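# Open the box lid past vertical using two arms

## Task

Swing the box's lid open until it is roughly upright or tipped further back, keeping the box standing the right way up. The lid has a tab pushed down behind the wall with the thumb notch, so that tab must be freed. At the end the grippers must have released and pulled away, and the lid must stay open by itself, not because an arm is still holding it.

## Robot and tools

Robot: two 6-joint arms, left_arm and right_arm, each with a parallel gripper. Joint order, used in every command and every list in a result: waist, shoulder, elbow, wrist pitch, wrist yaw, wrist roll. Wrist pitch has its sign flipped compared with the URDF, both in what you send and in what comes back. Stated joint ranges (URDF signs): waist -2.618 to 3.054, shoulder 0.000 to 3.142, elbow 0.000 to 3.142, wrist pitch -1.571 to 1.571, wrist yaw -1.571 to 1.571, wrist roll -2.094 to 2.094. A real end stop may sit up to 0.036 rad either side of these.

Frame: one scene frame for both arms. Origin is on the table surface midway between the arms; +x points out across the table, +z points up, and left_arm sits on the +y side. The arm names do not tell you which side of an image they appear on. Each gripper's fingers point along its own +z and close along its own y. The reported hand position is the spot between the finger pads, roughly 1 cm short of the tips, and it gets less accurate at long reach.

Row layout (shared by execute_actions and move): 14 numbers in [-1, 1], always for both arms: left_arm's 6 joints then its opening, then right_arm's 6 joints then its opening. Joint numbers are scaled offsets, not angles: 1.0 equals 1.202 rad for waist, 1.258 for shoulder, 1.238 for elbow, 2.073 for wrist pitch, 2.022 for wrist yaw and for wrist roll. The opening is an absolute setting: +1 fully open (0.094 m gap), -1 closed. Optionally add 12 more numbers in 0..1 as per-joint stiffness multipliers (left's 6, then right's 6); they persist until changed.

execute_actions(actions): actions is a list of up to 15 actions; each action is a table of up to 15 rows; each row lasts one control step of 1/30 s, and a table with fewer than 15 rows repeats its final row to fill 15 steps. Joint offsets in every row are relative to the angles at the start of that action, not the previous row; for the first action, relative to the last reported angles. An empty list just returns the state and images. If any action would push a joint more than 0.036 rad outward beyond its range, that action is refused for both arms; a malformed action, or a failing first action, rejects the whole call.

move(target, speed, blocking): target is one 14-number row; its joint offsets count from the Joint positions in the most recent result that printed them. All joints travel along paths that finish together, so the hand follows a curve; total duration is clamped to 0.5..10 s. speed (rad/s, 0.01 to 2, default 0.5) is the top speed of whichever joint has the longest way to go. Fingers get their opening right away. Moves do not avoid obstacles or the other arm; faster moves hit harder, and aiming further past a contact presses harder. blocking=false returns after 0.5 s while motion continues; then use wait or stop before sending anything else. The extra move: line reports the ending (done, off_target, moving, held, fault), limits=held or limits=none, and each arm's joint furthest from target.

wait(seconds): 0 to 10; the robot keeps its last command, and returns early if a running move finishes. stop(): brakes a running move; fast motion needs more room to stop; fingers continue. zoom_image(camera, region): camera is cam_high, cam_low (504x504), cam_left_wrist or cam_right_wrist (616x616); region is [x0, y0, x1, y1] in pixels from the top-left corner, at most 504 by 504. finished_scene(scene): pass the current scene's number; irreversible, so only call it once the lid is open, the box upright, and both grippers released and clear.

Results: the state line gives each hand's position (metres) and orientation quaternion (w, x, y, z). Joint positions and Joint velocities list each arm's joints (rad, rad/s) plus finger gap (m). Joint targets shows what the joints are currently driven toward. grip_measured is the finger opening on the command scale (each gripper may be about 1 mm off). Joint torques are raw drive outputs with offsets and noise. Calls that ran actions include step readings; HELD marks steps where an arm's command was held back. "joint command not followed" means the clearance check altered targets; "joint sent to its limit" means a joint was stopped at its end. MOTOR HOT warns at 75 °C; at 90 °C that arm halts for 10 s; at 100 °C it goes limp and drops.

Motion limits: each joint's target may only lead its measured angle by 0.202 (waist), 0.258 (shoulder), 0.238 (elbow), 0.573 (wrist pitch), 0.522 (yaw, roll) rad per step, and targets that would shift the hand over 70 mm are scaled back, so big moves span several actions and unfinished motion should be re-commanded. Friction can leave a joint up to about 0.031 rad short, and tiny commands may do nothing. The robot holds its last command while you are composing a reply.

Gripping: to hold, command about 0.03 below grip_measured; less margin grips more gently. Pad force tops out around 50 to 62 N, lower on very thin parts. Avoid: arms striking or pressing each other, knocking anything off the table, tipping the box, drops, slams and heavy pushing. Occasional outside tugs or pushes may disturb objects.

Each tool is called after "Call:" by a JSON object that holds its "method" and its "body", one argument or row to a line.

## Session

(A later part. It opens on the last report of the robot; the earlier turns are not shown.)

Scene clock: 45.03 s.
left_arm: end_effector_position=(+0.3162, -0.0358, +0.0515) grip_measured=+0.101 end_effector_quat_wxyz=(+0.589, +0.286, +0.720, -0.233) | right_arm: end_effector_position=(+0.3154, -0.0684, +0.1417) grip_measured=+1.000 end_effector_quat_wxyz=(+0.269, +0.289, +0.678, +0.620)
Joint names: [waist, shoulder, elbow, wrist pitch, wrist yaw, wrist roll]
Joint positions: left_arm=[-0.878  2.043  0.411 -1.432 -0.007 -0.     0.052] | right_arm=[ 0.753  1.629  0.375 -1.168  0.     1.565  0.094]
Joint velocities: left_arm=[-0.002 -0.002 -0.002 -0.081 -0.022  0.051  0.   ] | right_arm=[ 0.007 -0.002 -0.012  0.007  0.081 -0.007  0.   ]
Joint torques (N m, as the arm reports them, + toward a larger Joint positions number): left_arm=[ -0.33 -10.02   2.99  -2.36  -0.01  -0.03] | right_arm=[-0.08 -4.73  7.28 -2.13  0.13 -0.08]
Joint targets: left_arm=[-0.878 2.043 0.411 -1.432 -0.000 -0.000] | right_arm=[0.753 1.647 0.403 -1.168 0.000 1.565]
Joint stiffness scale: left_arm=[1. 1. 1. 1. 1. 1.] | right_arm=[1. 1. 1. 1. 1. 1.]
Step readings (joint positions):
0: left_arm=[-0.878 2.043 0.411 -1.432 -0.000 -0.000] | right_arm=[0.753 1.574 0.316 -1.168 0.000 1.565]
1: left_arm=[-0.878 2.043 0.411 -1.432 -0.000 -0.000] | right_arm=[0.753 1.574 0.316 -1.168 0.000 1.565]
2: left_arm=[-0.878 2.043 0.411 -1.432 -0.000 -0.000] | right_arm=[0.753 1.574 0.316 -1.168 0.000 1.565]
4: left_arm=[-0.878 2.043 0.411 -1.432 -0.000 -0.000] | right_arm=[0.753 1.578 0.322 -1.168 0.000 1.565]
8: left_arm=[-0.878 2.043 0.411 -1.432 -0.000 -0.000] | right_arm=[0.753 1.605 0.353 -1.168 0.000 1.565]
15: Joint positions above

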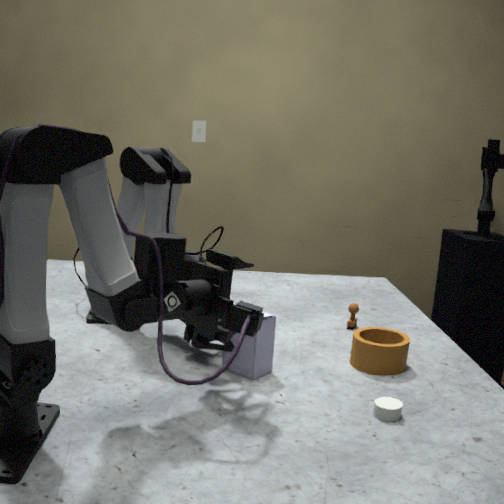

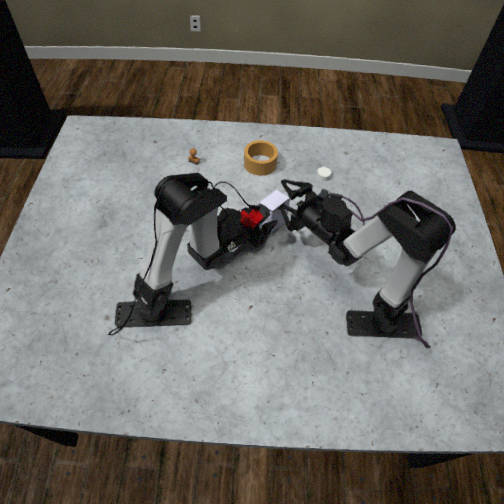

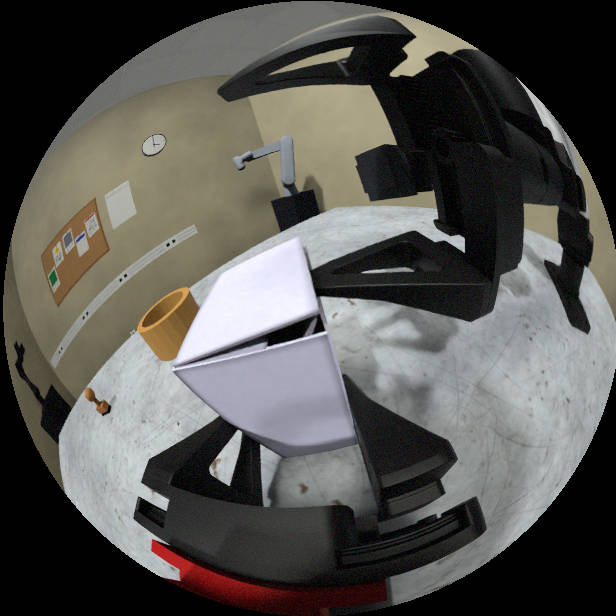

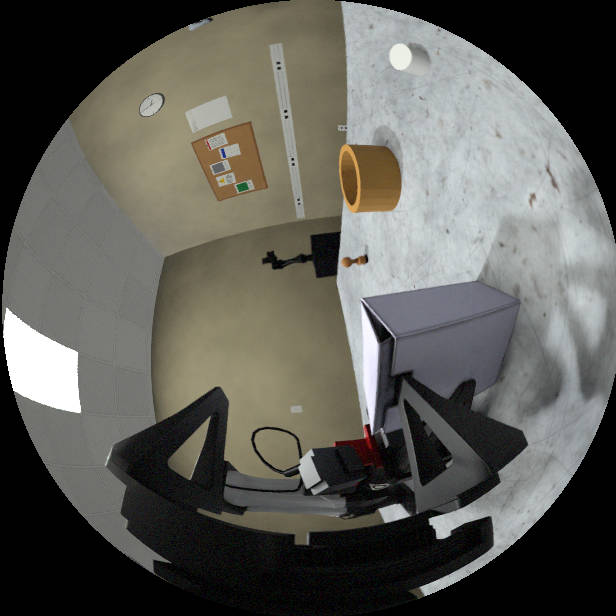

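Call:
{"method": "execute_actions", "body": {
  "actions": [
    [[0,0,0,0,0,0,0.065, 0,-0.0207,0.0194,0,0,0,1],[0,0,0,0,0,0,0.065, 0,-0.0246,0.0194,0,0,0,1],[0,0,0,0,0,0,0.065, 0,-0.0294,0.0194,0,0,0,1],[0,0,0,0,0,0,0.065, 0,-0.0342,0.0194,0,0,0,1],[0,0,0,0,0,0,0.065, 0,-0.039,0.0194,0,0,0,1],[0,0,0,0,0,0,0.065, 0,-0.0437,0.0242,0,0,0,1],[0,0,0,0,0,0,0.065, 0,-0.0477,0.0307,0,0,0,1],[0,0,0,0,0,0,0.065, 0,-0.0509,0.038,0,0,0,1],[0,0,0,0,0,0,0.065, 0,-0.0509,0.0452,0,0,0,1],[0,0,0,0,0,0,0.065, 0,-0.0509,0.0517,0,0,0,1],[0,0,0,0,0,0,0.065, 0,-0.0509,0.0574,0,0,0,1],[0,0,0,0,0,0,0.065, 0,-0.0509,0.0614,0,0,0,1]]
  ]
}}

Scene clock: 50.23 s.
left_arm: end_effector_position=(+0.3168, -0.0351, +0.0516) grip_measured=+0.101 end_effector_quat_wxyz=(+0.589, +0.284, +0.720, -0.231) | right_arm: end_effector_position=(+0.3224, -0.0618, +0.1771) grip_measured=+1.000 end_effector_quat_wxyz=(+0.281, +0.277, +0.650, +0.649)
Joint names: [waist, shoulder, elbow, wrist pitch, wrist yaw, wrist roll]
Joint positions: left_arm=[-0.878  2.043  0.411 -1.433 -0.013 -0.001  0.052] | right_arm=[ 0.753  1.588  0.428 -1.161  0.     1.565  0.094]
Joint velocities: left_arm=[-0.007 -0.007 -0.012 -0.051  0.037 -0.007 -0.   ] | right_arm=[ 0.002 -0.022  0.032  0.007 -0.037 -0.022  0.   ]
Joint torques (N m, as the arm reports them, + toward a larger Joint positions number): left_arm=[ -0.31 -10.02   3.    -2.36   0.04  -0.01] | right_arm=[-0.1  -8.51  7.13 -2.16  0.12 -0.09]
Joint targets: left_arm=[-0.878 2.043 0.411 -1.433 -0.007 -0.000] | right_arm=[0.753 1.565 0.451 -1.167 0.000 1.565]
Joint stiffness scale: left_arm=[1. 1. 1. 1. 1. 1.] | right_arm=[1. 1. 1. 1. 1. 1.]
Step readings (joint positions):
0: left_arm=[-0.878 2.043 0.411 -1.432 -0.007 -0.000] | right_arm=[0.753 1.629 0.375 -1.168 0.000 1.565]
1: left_arm=[-0.878 2.043 0.411 -1.432 -0.008 -0.000] | right_arm=[0.753 1.629 0.375 -1.168 0.000 1.565]
2: left_arm=[-0.878 2.043 0.411 -1.432 -0.008 -0.000] | right_arm=[0.753 1.629 0.375 -1.168 0.000 1.565]
4: left_arm=[-0.878 2.043 0.411 -1.432 -0.008 -0.000] | right_arm=[0.753 1.627 0.375 -1.166 0.000 1.565]
8: left_arm=[-0.878 2.043 0.411 -1.433 -0.009 -0.000] | right_arm=[0.753 1.602 0.377 -1.161 0.000 1.565]
15: Joint positions above

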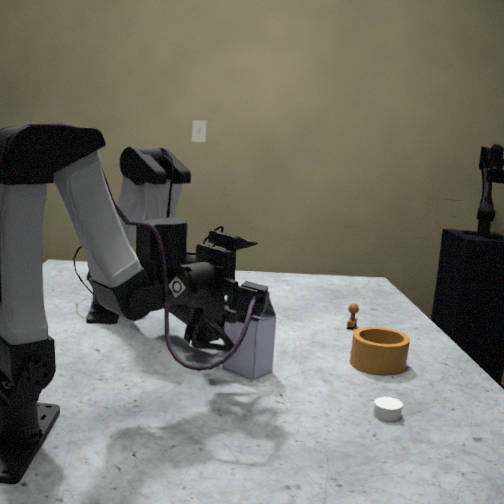

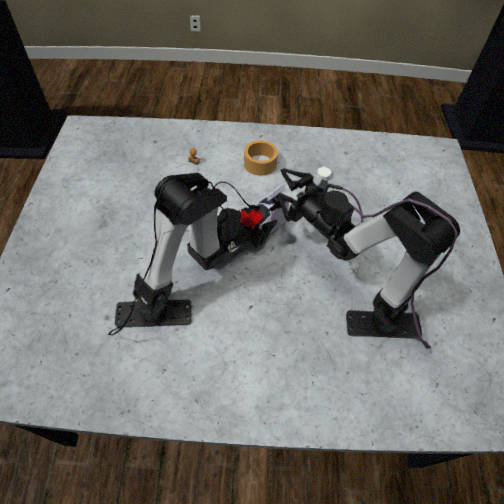

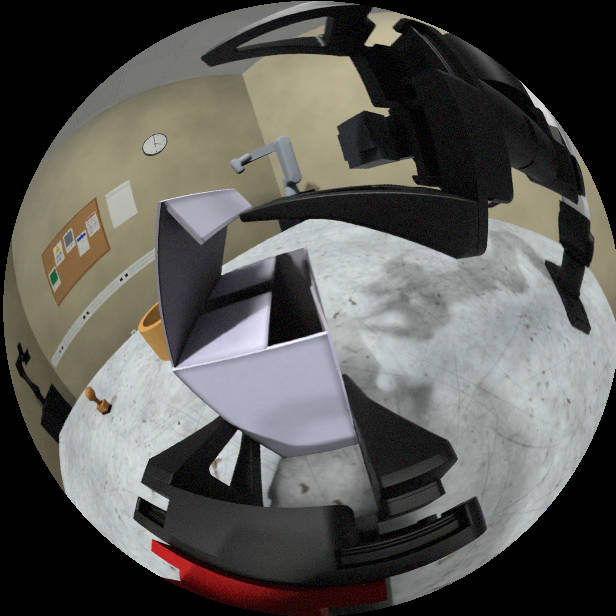

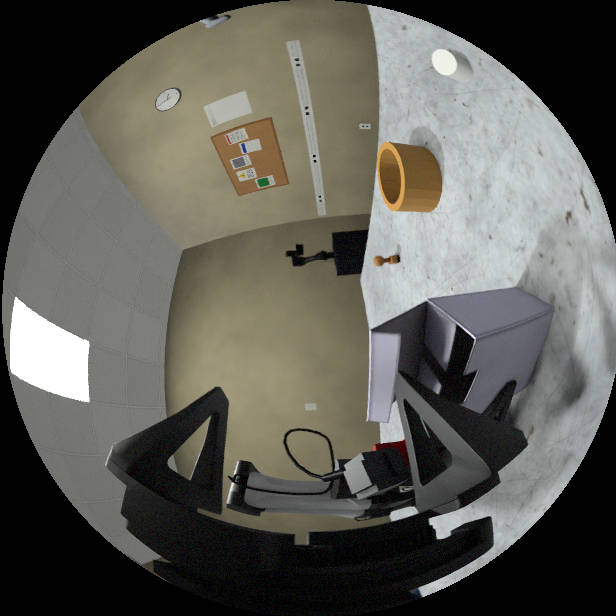

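Call:
{"method": "move", "body": {
  "target": [0,0,0,0,0,0,0.065, 0,0.1332,0.2561,0.1116,0,0,1],
  "speed": 0.45
}}

Scene clock: 52.20 s.
left_arm: end_effector_position=(+0.3168, -0.0351, +0.0516) grip_measured=+0.101 end_effector_quat_wxyz=(+0.589, +0.284, +0.720, -0.231) | right_arm: end_effector_position=(+0.3699, -0.0168, +0.1772) grip_measured=+1.000 end_effector_quat_wxyz=(+0.270, +0.288, +0.676, +0.622)
Joint names: [waist, shoulder, elbow, wrist pitch, wrist yaw, wrist roll]
Joint positions: left_arm=[-0.878  2.043  0.411 -1.433 -0.013 -0.001  0.052] | right_arm=[ 0.753  1.738  0.72  -0.937  0.     1.565  0.094]
Joint velocities: left_arm=[ 0.007  0.007 -0.002  0.007 -0.066 -0.007  0.001] | right_arm=[-0.002 -0.007 -0.007  0.022  0.007 -0.007  0.   ]
Joint torques (N m, as the arm reports them, + toward a larger Joint positions number): left_arm=[ -0.32 -10.03   3.    -2.36  -0.02  -0.02] | right_arm=[-0.08 -7.17  7.96 -2.06  0.13 -0.08]
Joint targets: left_arm=[-0.878 2.043 0.411 -1.433 -0.013 -0.001] | right_arm=[0.753 1.755 0.745 -0.929 0.000 1.565]
Joint stiffness scale: left_arm=[1. 1. 1. 1. 1. 1.] | right_arm=[1. 1. 1. 1. 1. 1.]
move: off_target (right_arm); limits=none; left_arm: farthest joint: the waist, 0.000 radians from its target (0.000 radians at the start); right_arm: farthest joint: the elbow, 0.025 radians from its target (0.316 radians at the start)

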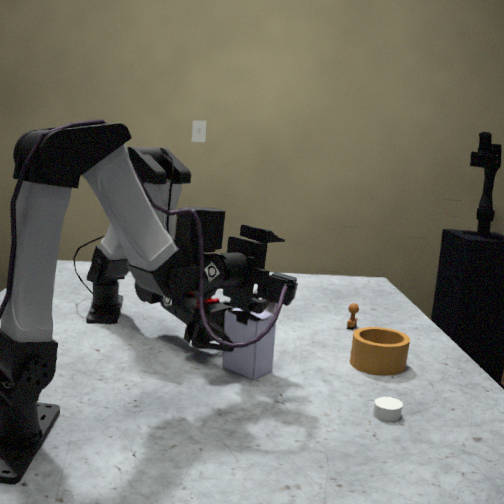

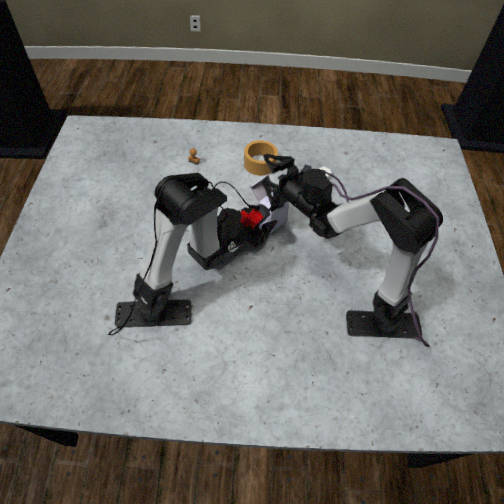

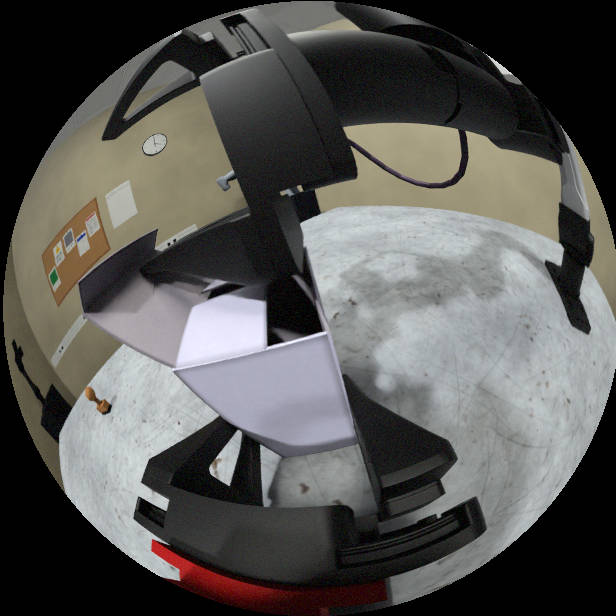

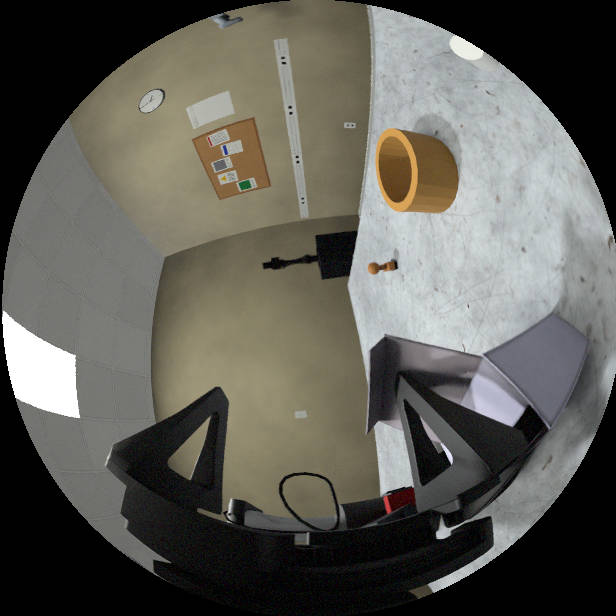

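Call:
{"method": "execute_actions", "body": {
  "actions": [
    [[0,0,0,0,0,0,0.065, 0,-0.0229,-0.017,0,0,0,1],[0,0,0,0,0,0,0.065, 0,-0.0309,-0.025,0,0,0,1],[0,0,0,0,0,0,0.065, 0,-0.0401,-0.0341,0,0,0,1],[0,0,0,0,0,0,0.065, 0,-0.0504,-0.0444,0,0,0,1],[0,0,0,0,0,0,0.065, 0,-0.0618,-0.0558,0,0,0,1],[0,0,0,0,0,0,0.065, 0,-0.0733,-0.0672,0,0,0,1],[0,0,0,0,0,0,0.09, 0,-0.0847,-0.0786,0,0,0,1],[0,0,0,0,0,0,0.13, 0,-0.095,-0.0888,0,0,0,1],[0,0,0,0,0,0,0.22, 0,-0.1042,-0.098,0,0,0,1],[0,0,0,0,0,0,0.35, 0,-0.1111,-0.1048,0,0,0,1],[0,0,0,0,0,0,0.5, 0,-0.1145,-0.1082,0,0,0,1],[0,0,0,0,0,0,0.7, 0,-0.1145,-0.1082,0,0,0,1],[0,0,0,0,0,0,0.85, 0,-0.1145,-0.1082,0,0,0,1],[0,0,0,0,0,0,1, 0,-0.1145,-0.1082,0,0,0,1]]
  ]
}}

Scene clock: 55.67 s.
left_arm: end_effector_position=(+0.3168, -0.0351, +0.0516) grip_measured=+0.978 end_effector_quat_wxyz=(+0.589, +0.284, +0.720, -0.231) | right_arm: end_effector_position=(+0.3477, -0.0378, +0.1824) grip_measured=+1.000 end_effector_quat_wxyz=(+0.270, +0.288, +0.675, +0.624)
Joint names: [waist, shoulder, elbow, wrist pitch, wrist yaw, wrist roll]
Joint positions: left_arm=[-0.878  2.043  0.411 -1.433 -0.013 -0.001  0.093] | right_arm=[ 0.753  1.618  0.605 -0.937  0.     1.565  0.094]
Joint velocities: left_arm=[-0.007  0.007  0.002 -0.007  0.007  0.022  0.044] | right_arm=[ 0.002 -0.007 -0.007 -0.037 -0.095 -0.037  0.   ]
Joint torques (N m, as the arm reports them, + toward a larger Joint positions number): left_arm=[-0.33 -9.94  3.   -2.36 -0.02 -0.03] | right_arm=[-0.06 -9.68  4.68 -2.11  0.13 -0.08]
Joint targets: left_arm=[-0.878 2.043 0.411 -1.433 -0.013 -0.001] | right_arm=[0.753 1.594 0.587 -0.937 0.000 1.565]
Joint stiffness scale: left_arm=[1. 1. 1. 1. 1. 1.] | right_arm=[1. 1. 1. 1. 1. 1.]
Step readings (joint positions):
0: left_arm=[-0.878 2.043 0.411 -1.433 -0.013 -0.001] | right_arm=[0.753 1.738 0.720 -0.937 0.000 1.565]
1: left_arm=[-0.878 2.043 0.411 -1.433 -0.013 -0.001] | right_arm=[0.753 1.738 0.720 -0.937 0.000 1.565]
2: left_arm=[-0.878 2.043 0.411 -1.433 -0.013 -0.001] | right_arm=[0.753 1.737 0.719 -0.937 0.000 1.565]
4: left_arm=[-0.878 2.043 0.411 -1.433 -0.013 -0.001] | right_arm=[0.753 1.724 0.703 -0.937 0.000 1.565]
8: left_arm=[-0.878 2.043 0.411 -1.433 -0.013 -0.001] | right_arm=[0.753 1.671 0.650 -0.937 0.000 1.565]
15: Joint positions above

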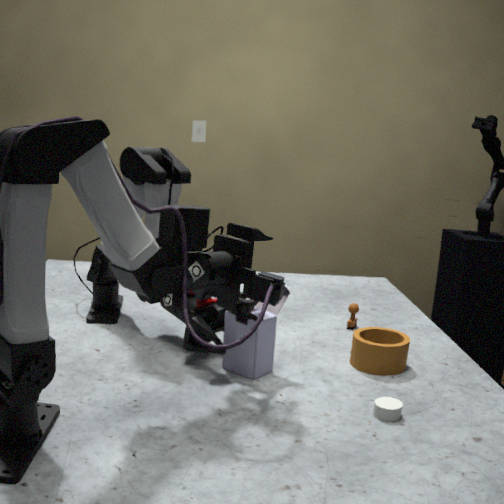

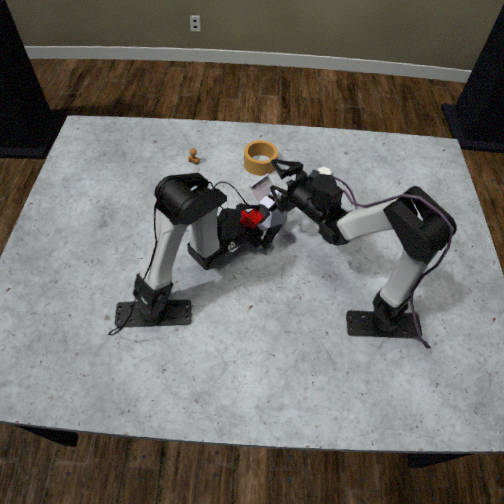

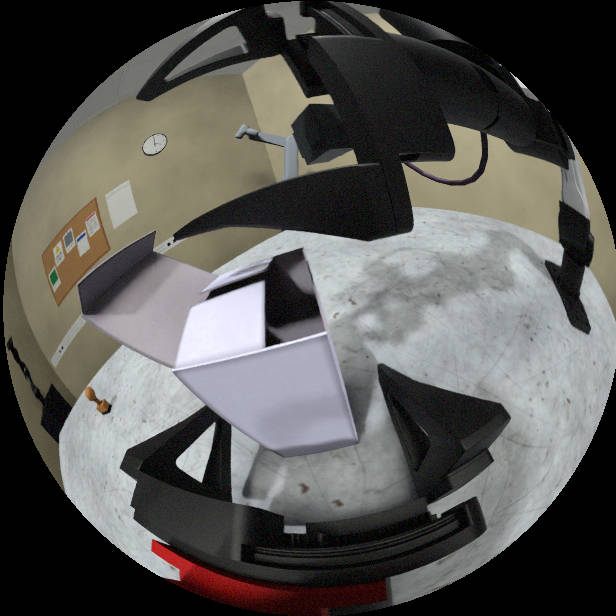

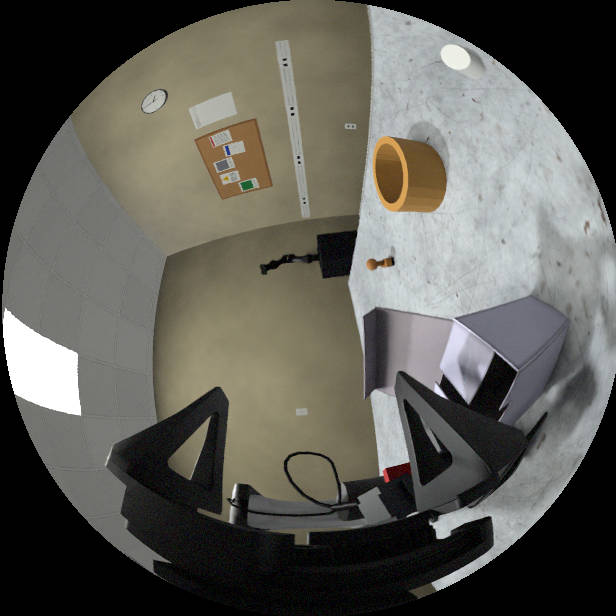

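Call:
{"method": "execute_actions", "body": {
  "actions": [
    [[0,-0.0144,-0.0146,0,0,0,1,-0.0092,-0.0191,-0.013,0,0,0,1],[0,-0.0151,-0.0153,0,0,0,1,-0.0095,-0.0194,-0.0131,0,0,0,1],[0,-0.0168,-0.017,0,0,0,1,-0.0103,-0.02,-0.0136,0,0,0,1],[0,-0.0198,-0.0201,0,0,0,1,-0.0117,-0.0211,-0.0144,0,0,0,1],[0,-0.0245,-0.0249,0,0,0,1,-0.0139,-0.0229,-0.0158,0,0,0,1],[0,-0.0309,-0.0314,0,0,0,1,-0.0171,-0.0255,-0.0177,0,0,0,1],[0,-0.0391,-0.0398,0,0,0,1,-0.0214,-0.0289,-0.0202,0,0,0,1],[0,-0.0492,-0.05,0,0,0,1,-0.0267,-0.0332,-0.0233,0,0,0,1],[0,-0.061,-0.062,0,0,0,1,-0.0332,-0.0384,-0.0272,0,0,0,1],[0,-0.0744,-0.0756,0,0,0,1,-0.0409,-0.0446,-0.0317,0,0,0,1],[0,-0.0892,-0.0906,0,0,0,1,-0.0498,-0.0517,-0.037,0,0,0,1],[0,-0.1052,-0.1068,0,0,0,1,-0.0598,-0.0598,-0.043,0,0,0,1],[0.0076,-0.122,-0.124,0,0,0,1,-0.071,-0.0687,-0.0496,0,0,0,1],[0.0087,-0.1396,-0.1418,0,0,0,1,-0.0832,-0.0785,-0.0568,0,0,0,1],[0.0113,-0.1574,-0.1599,0,0,0,1,-0.0965,-0.0891,-0.0646,0,0,0,1]],
    [[0.0161,-0.0759,-0.0771,0,0,0,1,-0.0544,-0.0554,-0.0397,0,0,0,1],[0.0234,-0.0934,-0.0949,0,0,0,1,-0.0694,-0.0674,-0.0486,0,0,0,1],[0.0336,-0.1103,-0.1121,0,0,0,1,-0.085,-0.08,-0.0579,0,0,0,1],[0.0469,-0.1262,-0.1283,0,0,0,1,-0.1013,-0.093,-0.0675,0,0,0,1],[0.0632,-0.1411,-0.1433,0,0,0,1,-0.118,-0.1064,-0.0774,0,0,0,1],[0.0825,-0.1544,-0.1569,0,0,0,1,-0.1351,-0.1201,-0.0875,0,0,0,1],[0.1048,-0.1662,-0.1689,0,0,0,1,-0.1523,-0.134,-0.0977,0,0,0,1],[0.1297,-0.1763,-0.1791,0,0,0,1,-0.1696,-0.1479,-0.108,0,0,0,1],[0.157,-0.1845,-0.1875,0,0,0,1,-0.1869,-0.1617,-0.1182,0,0,0,1],[0.1863,-0.191,-0.194,0,0,0,1,-0.204,-0.1754,-0.1283,0,0,0,1],[0.2172,-0.1956,-0.1988,0,0,0,1,-0.2207,-0.1888,-0.1382,0,0,0,1],[0.2493,-0.1987,-0.2019,0,0,0,1,-0.2369,-0.2019,-0.1478,0,0,0,1],[0.2821,-0.2003,-0.2036,0,0,0,1,-0.2526,-0.2145,-0.1571,0,0,0,1],[0.3152,-0.201,-0.2043,0,0,0,1,-0.2675,-0.2265,-0.1659,0,0,0,1],[0.348,-0.2011,-0.2044,0,0,0,1,-0.2817,-0.2378,-0.1743,0,0,0,1]],
    [[0.1222,-0.012,-0.012,0,0,0,1,-0.0594,-0.0594,-0.0427,0,0,0,1],[0.1532,-0.012,-0.012,0,0,0,1,-0.0717,-0.0693,-0.05,0,0,0,1],[0.1825,-0.012,-0.012,0,0,0,1,-0.0828,-0.0782,-0.0566,0,0,0,1],[0.2097,-0.012,-0.012,0,0,0,1,-0.0929,-0.0863,-0.0625,0,0,0,1],[0.2347,-0.012,-0.012,0,0,0,1,-0.1017,-0.0934,-0.0678,0,0,0,1],[0.2569,-0.012,-0.012,0,0,0,1,-0.1094,-0.0996,-0.0723,0,0,0,1],[0.2762,-0.012,-0.012,0,0,0,1,-0.1159,-0.1048,-0.0762,0,0,0,1],[0.2926,-0.012,-0.012,0,0,0,1,-0.1213,-0.1091,-0.0793,0,0,0,1],[0.3058,-0.012,-0.012,0,0,0,1,-0.1255,-0.1125,-0.0819,0,0,0,1],[0.316,-0.012,-0.012,0,0,0,1,-0.1287,-0.1151,-0.0837,0,0,0,1],[0.3234,-0.012,-0.012,0,0,0,1,-0.131,-0.1169,-0.0851,0,0,0,1],[0.3281,-0.012,-0.012,0,0,0,1,-0.1324,-0.118,-0.0859,0,0,0,1],[0.3308,-0.012,-0.012,0,0,0,1,-0.1332,-0.1186,-0.0864,0,0,0,1],[0.3318,-0.012,-0.012,0,0,0,1,-0.1335,-0.1189,-0.0866,0,0,0,1],[0.3319,-0.012,-0.012,0,0,0,1,-0.1335,-0.1189,-0.0866,0,0,0,1]]
  ]
}}

Scene clock: 66.57 s.
left_arm: end_effector_position=(+0.3393, +0.2489, +0.0825) grip_measured=+0.999 end_effector_quat_wxyz=(+0.637, +0.008, +0.770, -0.006) | right_arm: end_effector_position=(+0.3708, -0.2676, +0.2157) grip_measured=+1.000 end_effector_quat_wxyz=(+0.449, +0.426, +0.544, +0.567)
Joint names: [waist, shoulder, elbow, wrist pitch, wrist yaw, wrist roll]
Joint positions: left_arm=[-0.148  1.66   0.037 -1.435 -0.013 -0.001  0.094] | right_arm=[ 0.229  1.181  0.289 -0.937 -0.001  1.565  0.094]
Joint velocities: left_arm=[ 0.061  0.012 -0.002 -0.051 -0.051  0.007  0.001] | right_arm=[-0.012 -0.027 -0.002 -0.095 -0.007  0.051  0.   ]
Joint torques (N m, as the arm reports them, + toward a larger Joint positions number): left_arm=[ 0.27 -7.08  1.98 -2.36 -0.02 -0.03] | right_arm=[-0.98 -5.58  5.1  -2.09  0.13 -0.09]
Joint targets: left_arm=[-0.136 1.646 0.023 -1.435 -0.010 -0.001] | right_arm=[0.217 1.156 0.271 -0.937 -0.001 1.565]
Joint stiffness scale: left_arm=[1. 1. 1. 1. 1. 1.] | right_arm=[1. 1. 1. 1. 1. 1.]
Step readings (joint positions; steps 1 to 15: 1st action; 16 to 30: 2nd action; 31 to 45: 3rd action):
0: left_arm=[-0.878 2.043 0.411 -1.433 -0.013 -0.001] | right_arm=[0.753 1.618 0.604 -0.937 0.000 1.565]
1: left_arm=[-0.878 2.043 0.411 -1.433 -0.013 -0.001] | right_arm=[0.753 1.618 0.604 -0.937 0.000 1.565]
2: left_arm=[-0.878 2.043 0.411 -1.433 -0.013 -0.001] | right_arm=[0.753 1.618 0.604 -0.937 0.000 1.565]
4: left_arm=[-0.878 2.042 0.411 -1.433 -0.013 -0.001] | right_arm=[0.753 1.618 0.604 -0.937 0.000 1.565]
8: left_arm=[-0.878 2.015 0.388 -1.433 -0.013 -0.001] | right_arm=[0.746 1.616 0.603 -0.937 0.000 1.565]
15: left_arm=[-0.878 1.896 0.270 -1.433 -0.013 -0.001] | right_arm=[0.676 1.555 0.558 -0.937 0.000 1.565]
16: left_arm=[-0.877 1.871 0.246 -1.433 -0.013 -0.001] | right_arm=[0.659 1.541 0.548 -0.937 -0.000 1.565]
17: left_arm=[-0.874 1.842 0.218 -1.433 -0.012 -0.001] | right_arm=[0.641 1.526 0.537 -0.937 -0.001 1.565]
19: left_arm=[-0.856 1.787 0.166 -1.434 -0.012 -0.001] | right_arm=[0.600 1.492 0.512 -0.937 -0.001 1.565]
23: left_arm=[-0.779 1.712 0.091 -1.435 -0.010 -0.001] | right_arm=[0.517 1.424 0.464 -0.937 -0.001 1.565]
30: left_arm=[-0.535 1.661 0.038 -1.435 -0.010 -0.001] | right_arm=[0.378 1.305 0.378 -0.937 -0.001 1.565]
31: left_arm=[-0.491 1.660 0.037 -1.435 -0.008 -0.001] | right_arm=[0.358 1.289 0.367 -0.937 -0.001 1.565]
32: left_arm=[-0.442 1.660 0.037 -1.435 -0.008 -0.001] | right_arm=[0.337 1.272 0.354 -0.937 -0.001 1.565]
34: left_arm=[-0.353 1.660 0.037 -1.435 -0.010 -0.001] | right_arm=[0.299 1.240 0.332 -0.937 -0.001 1.565]
38: left_arm=[-0.229 1.660 0.037 -1.435 -0.012 -0.001] | right_arm=[0.255 1.202 0.306 -0.937 -0.001 1.565]
45: Joint positions above

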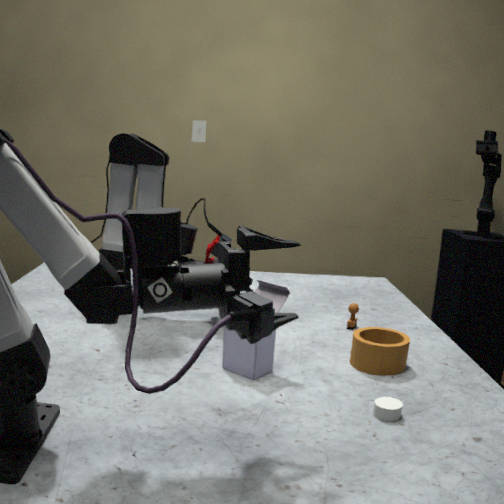

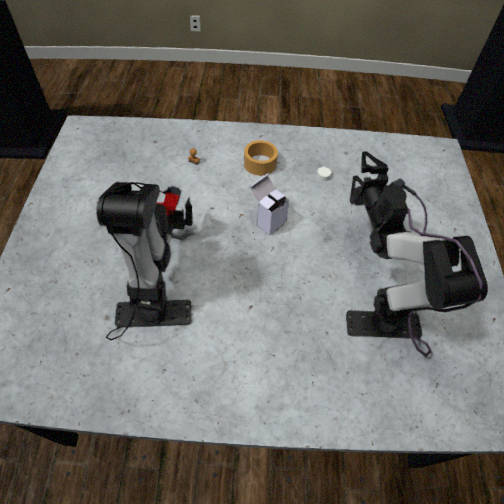

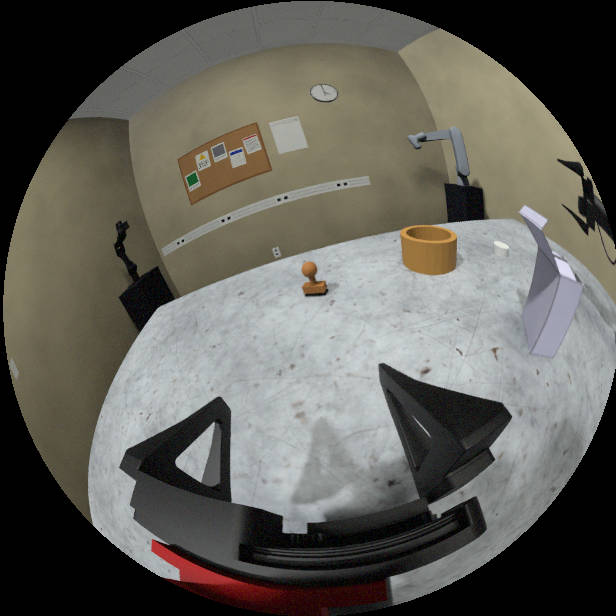

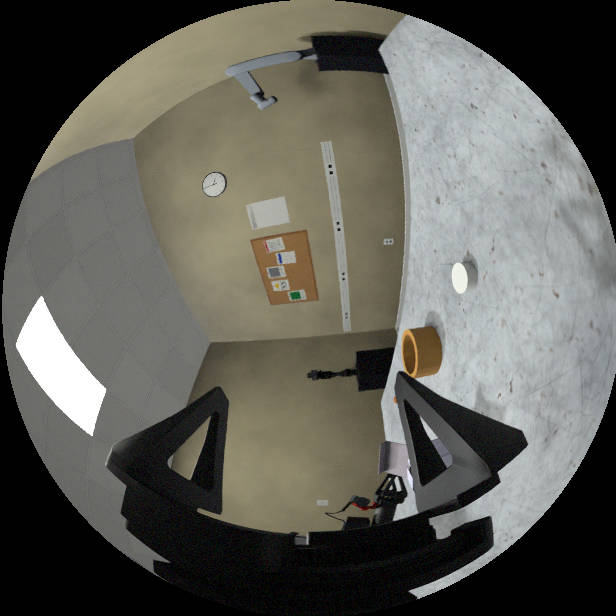

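The box is upright, the lid is open well past vertical, and both arms are clear.

Call:
{"method": "finished_scene", "body": {
  "scene": 2
}}

The scene is finished: the task was done.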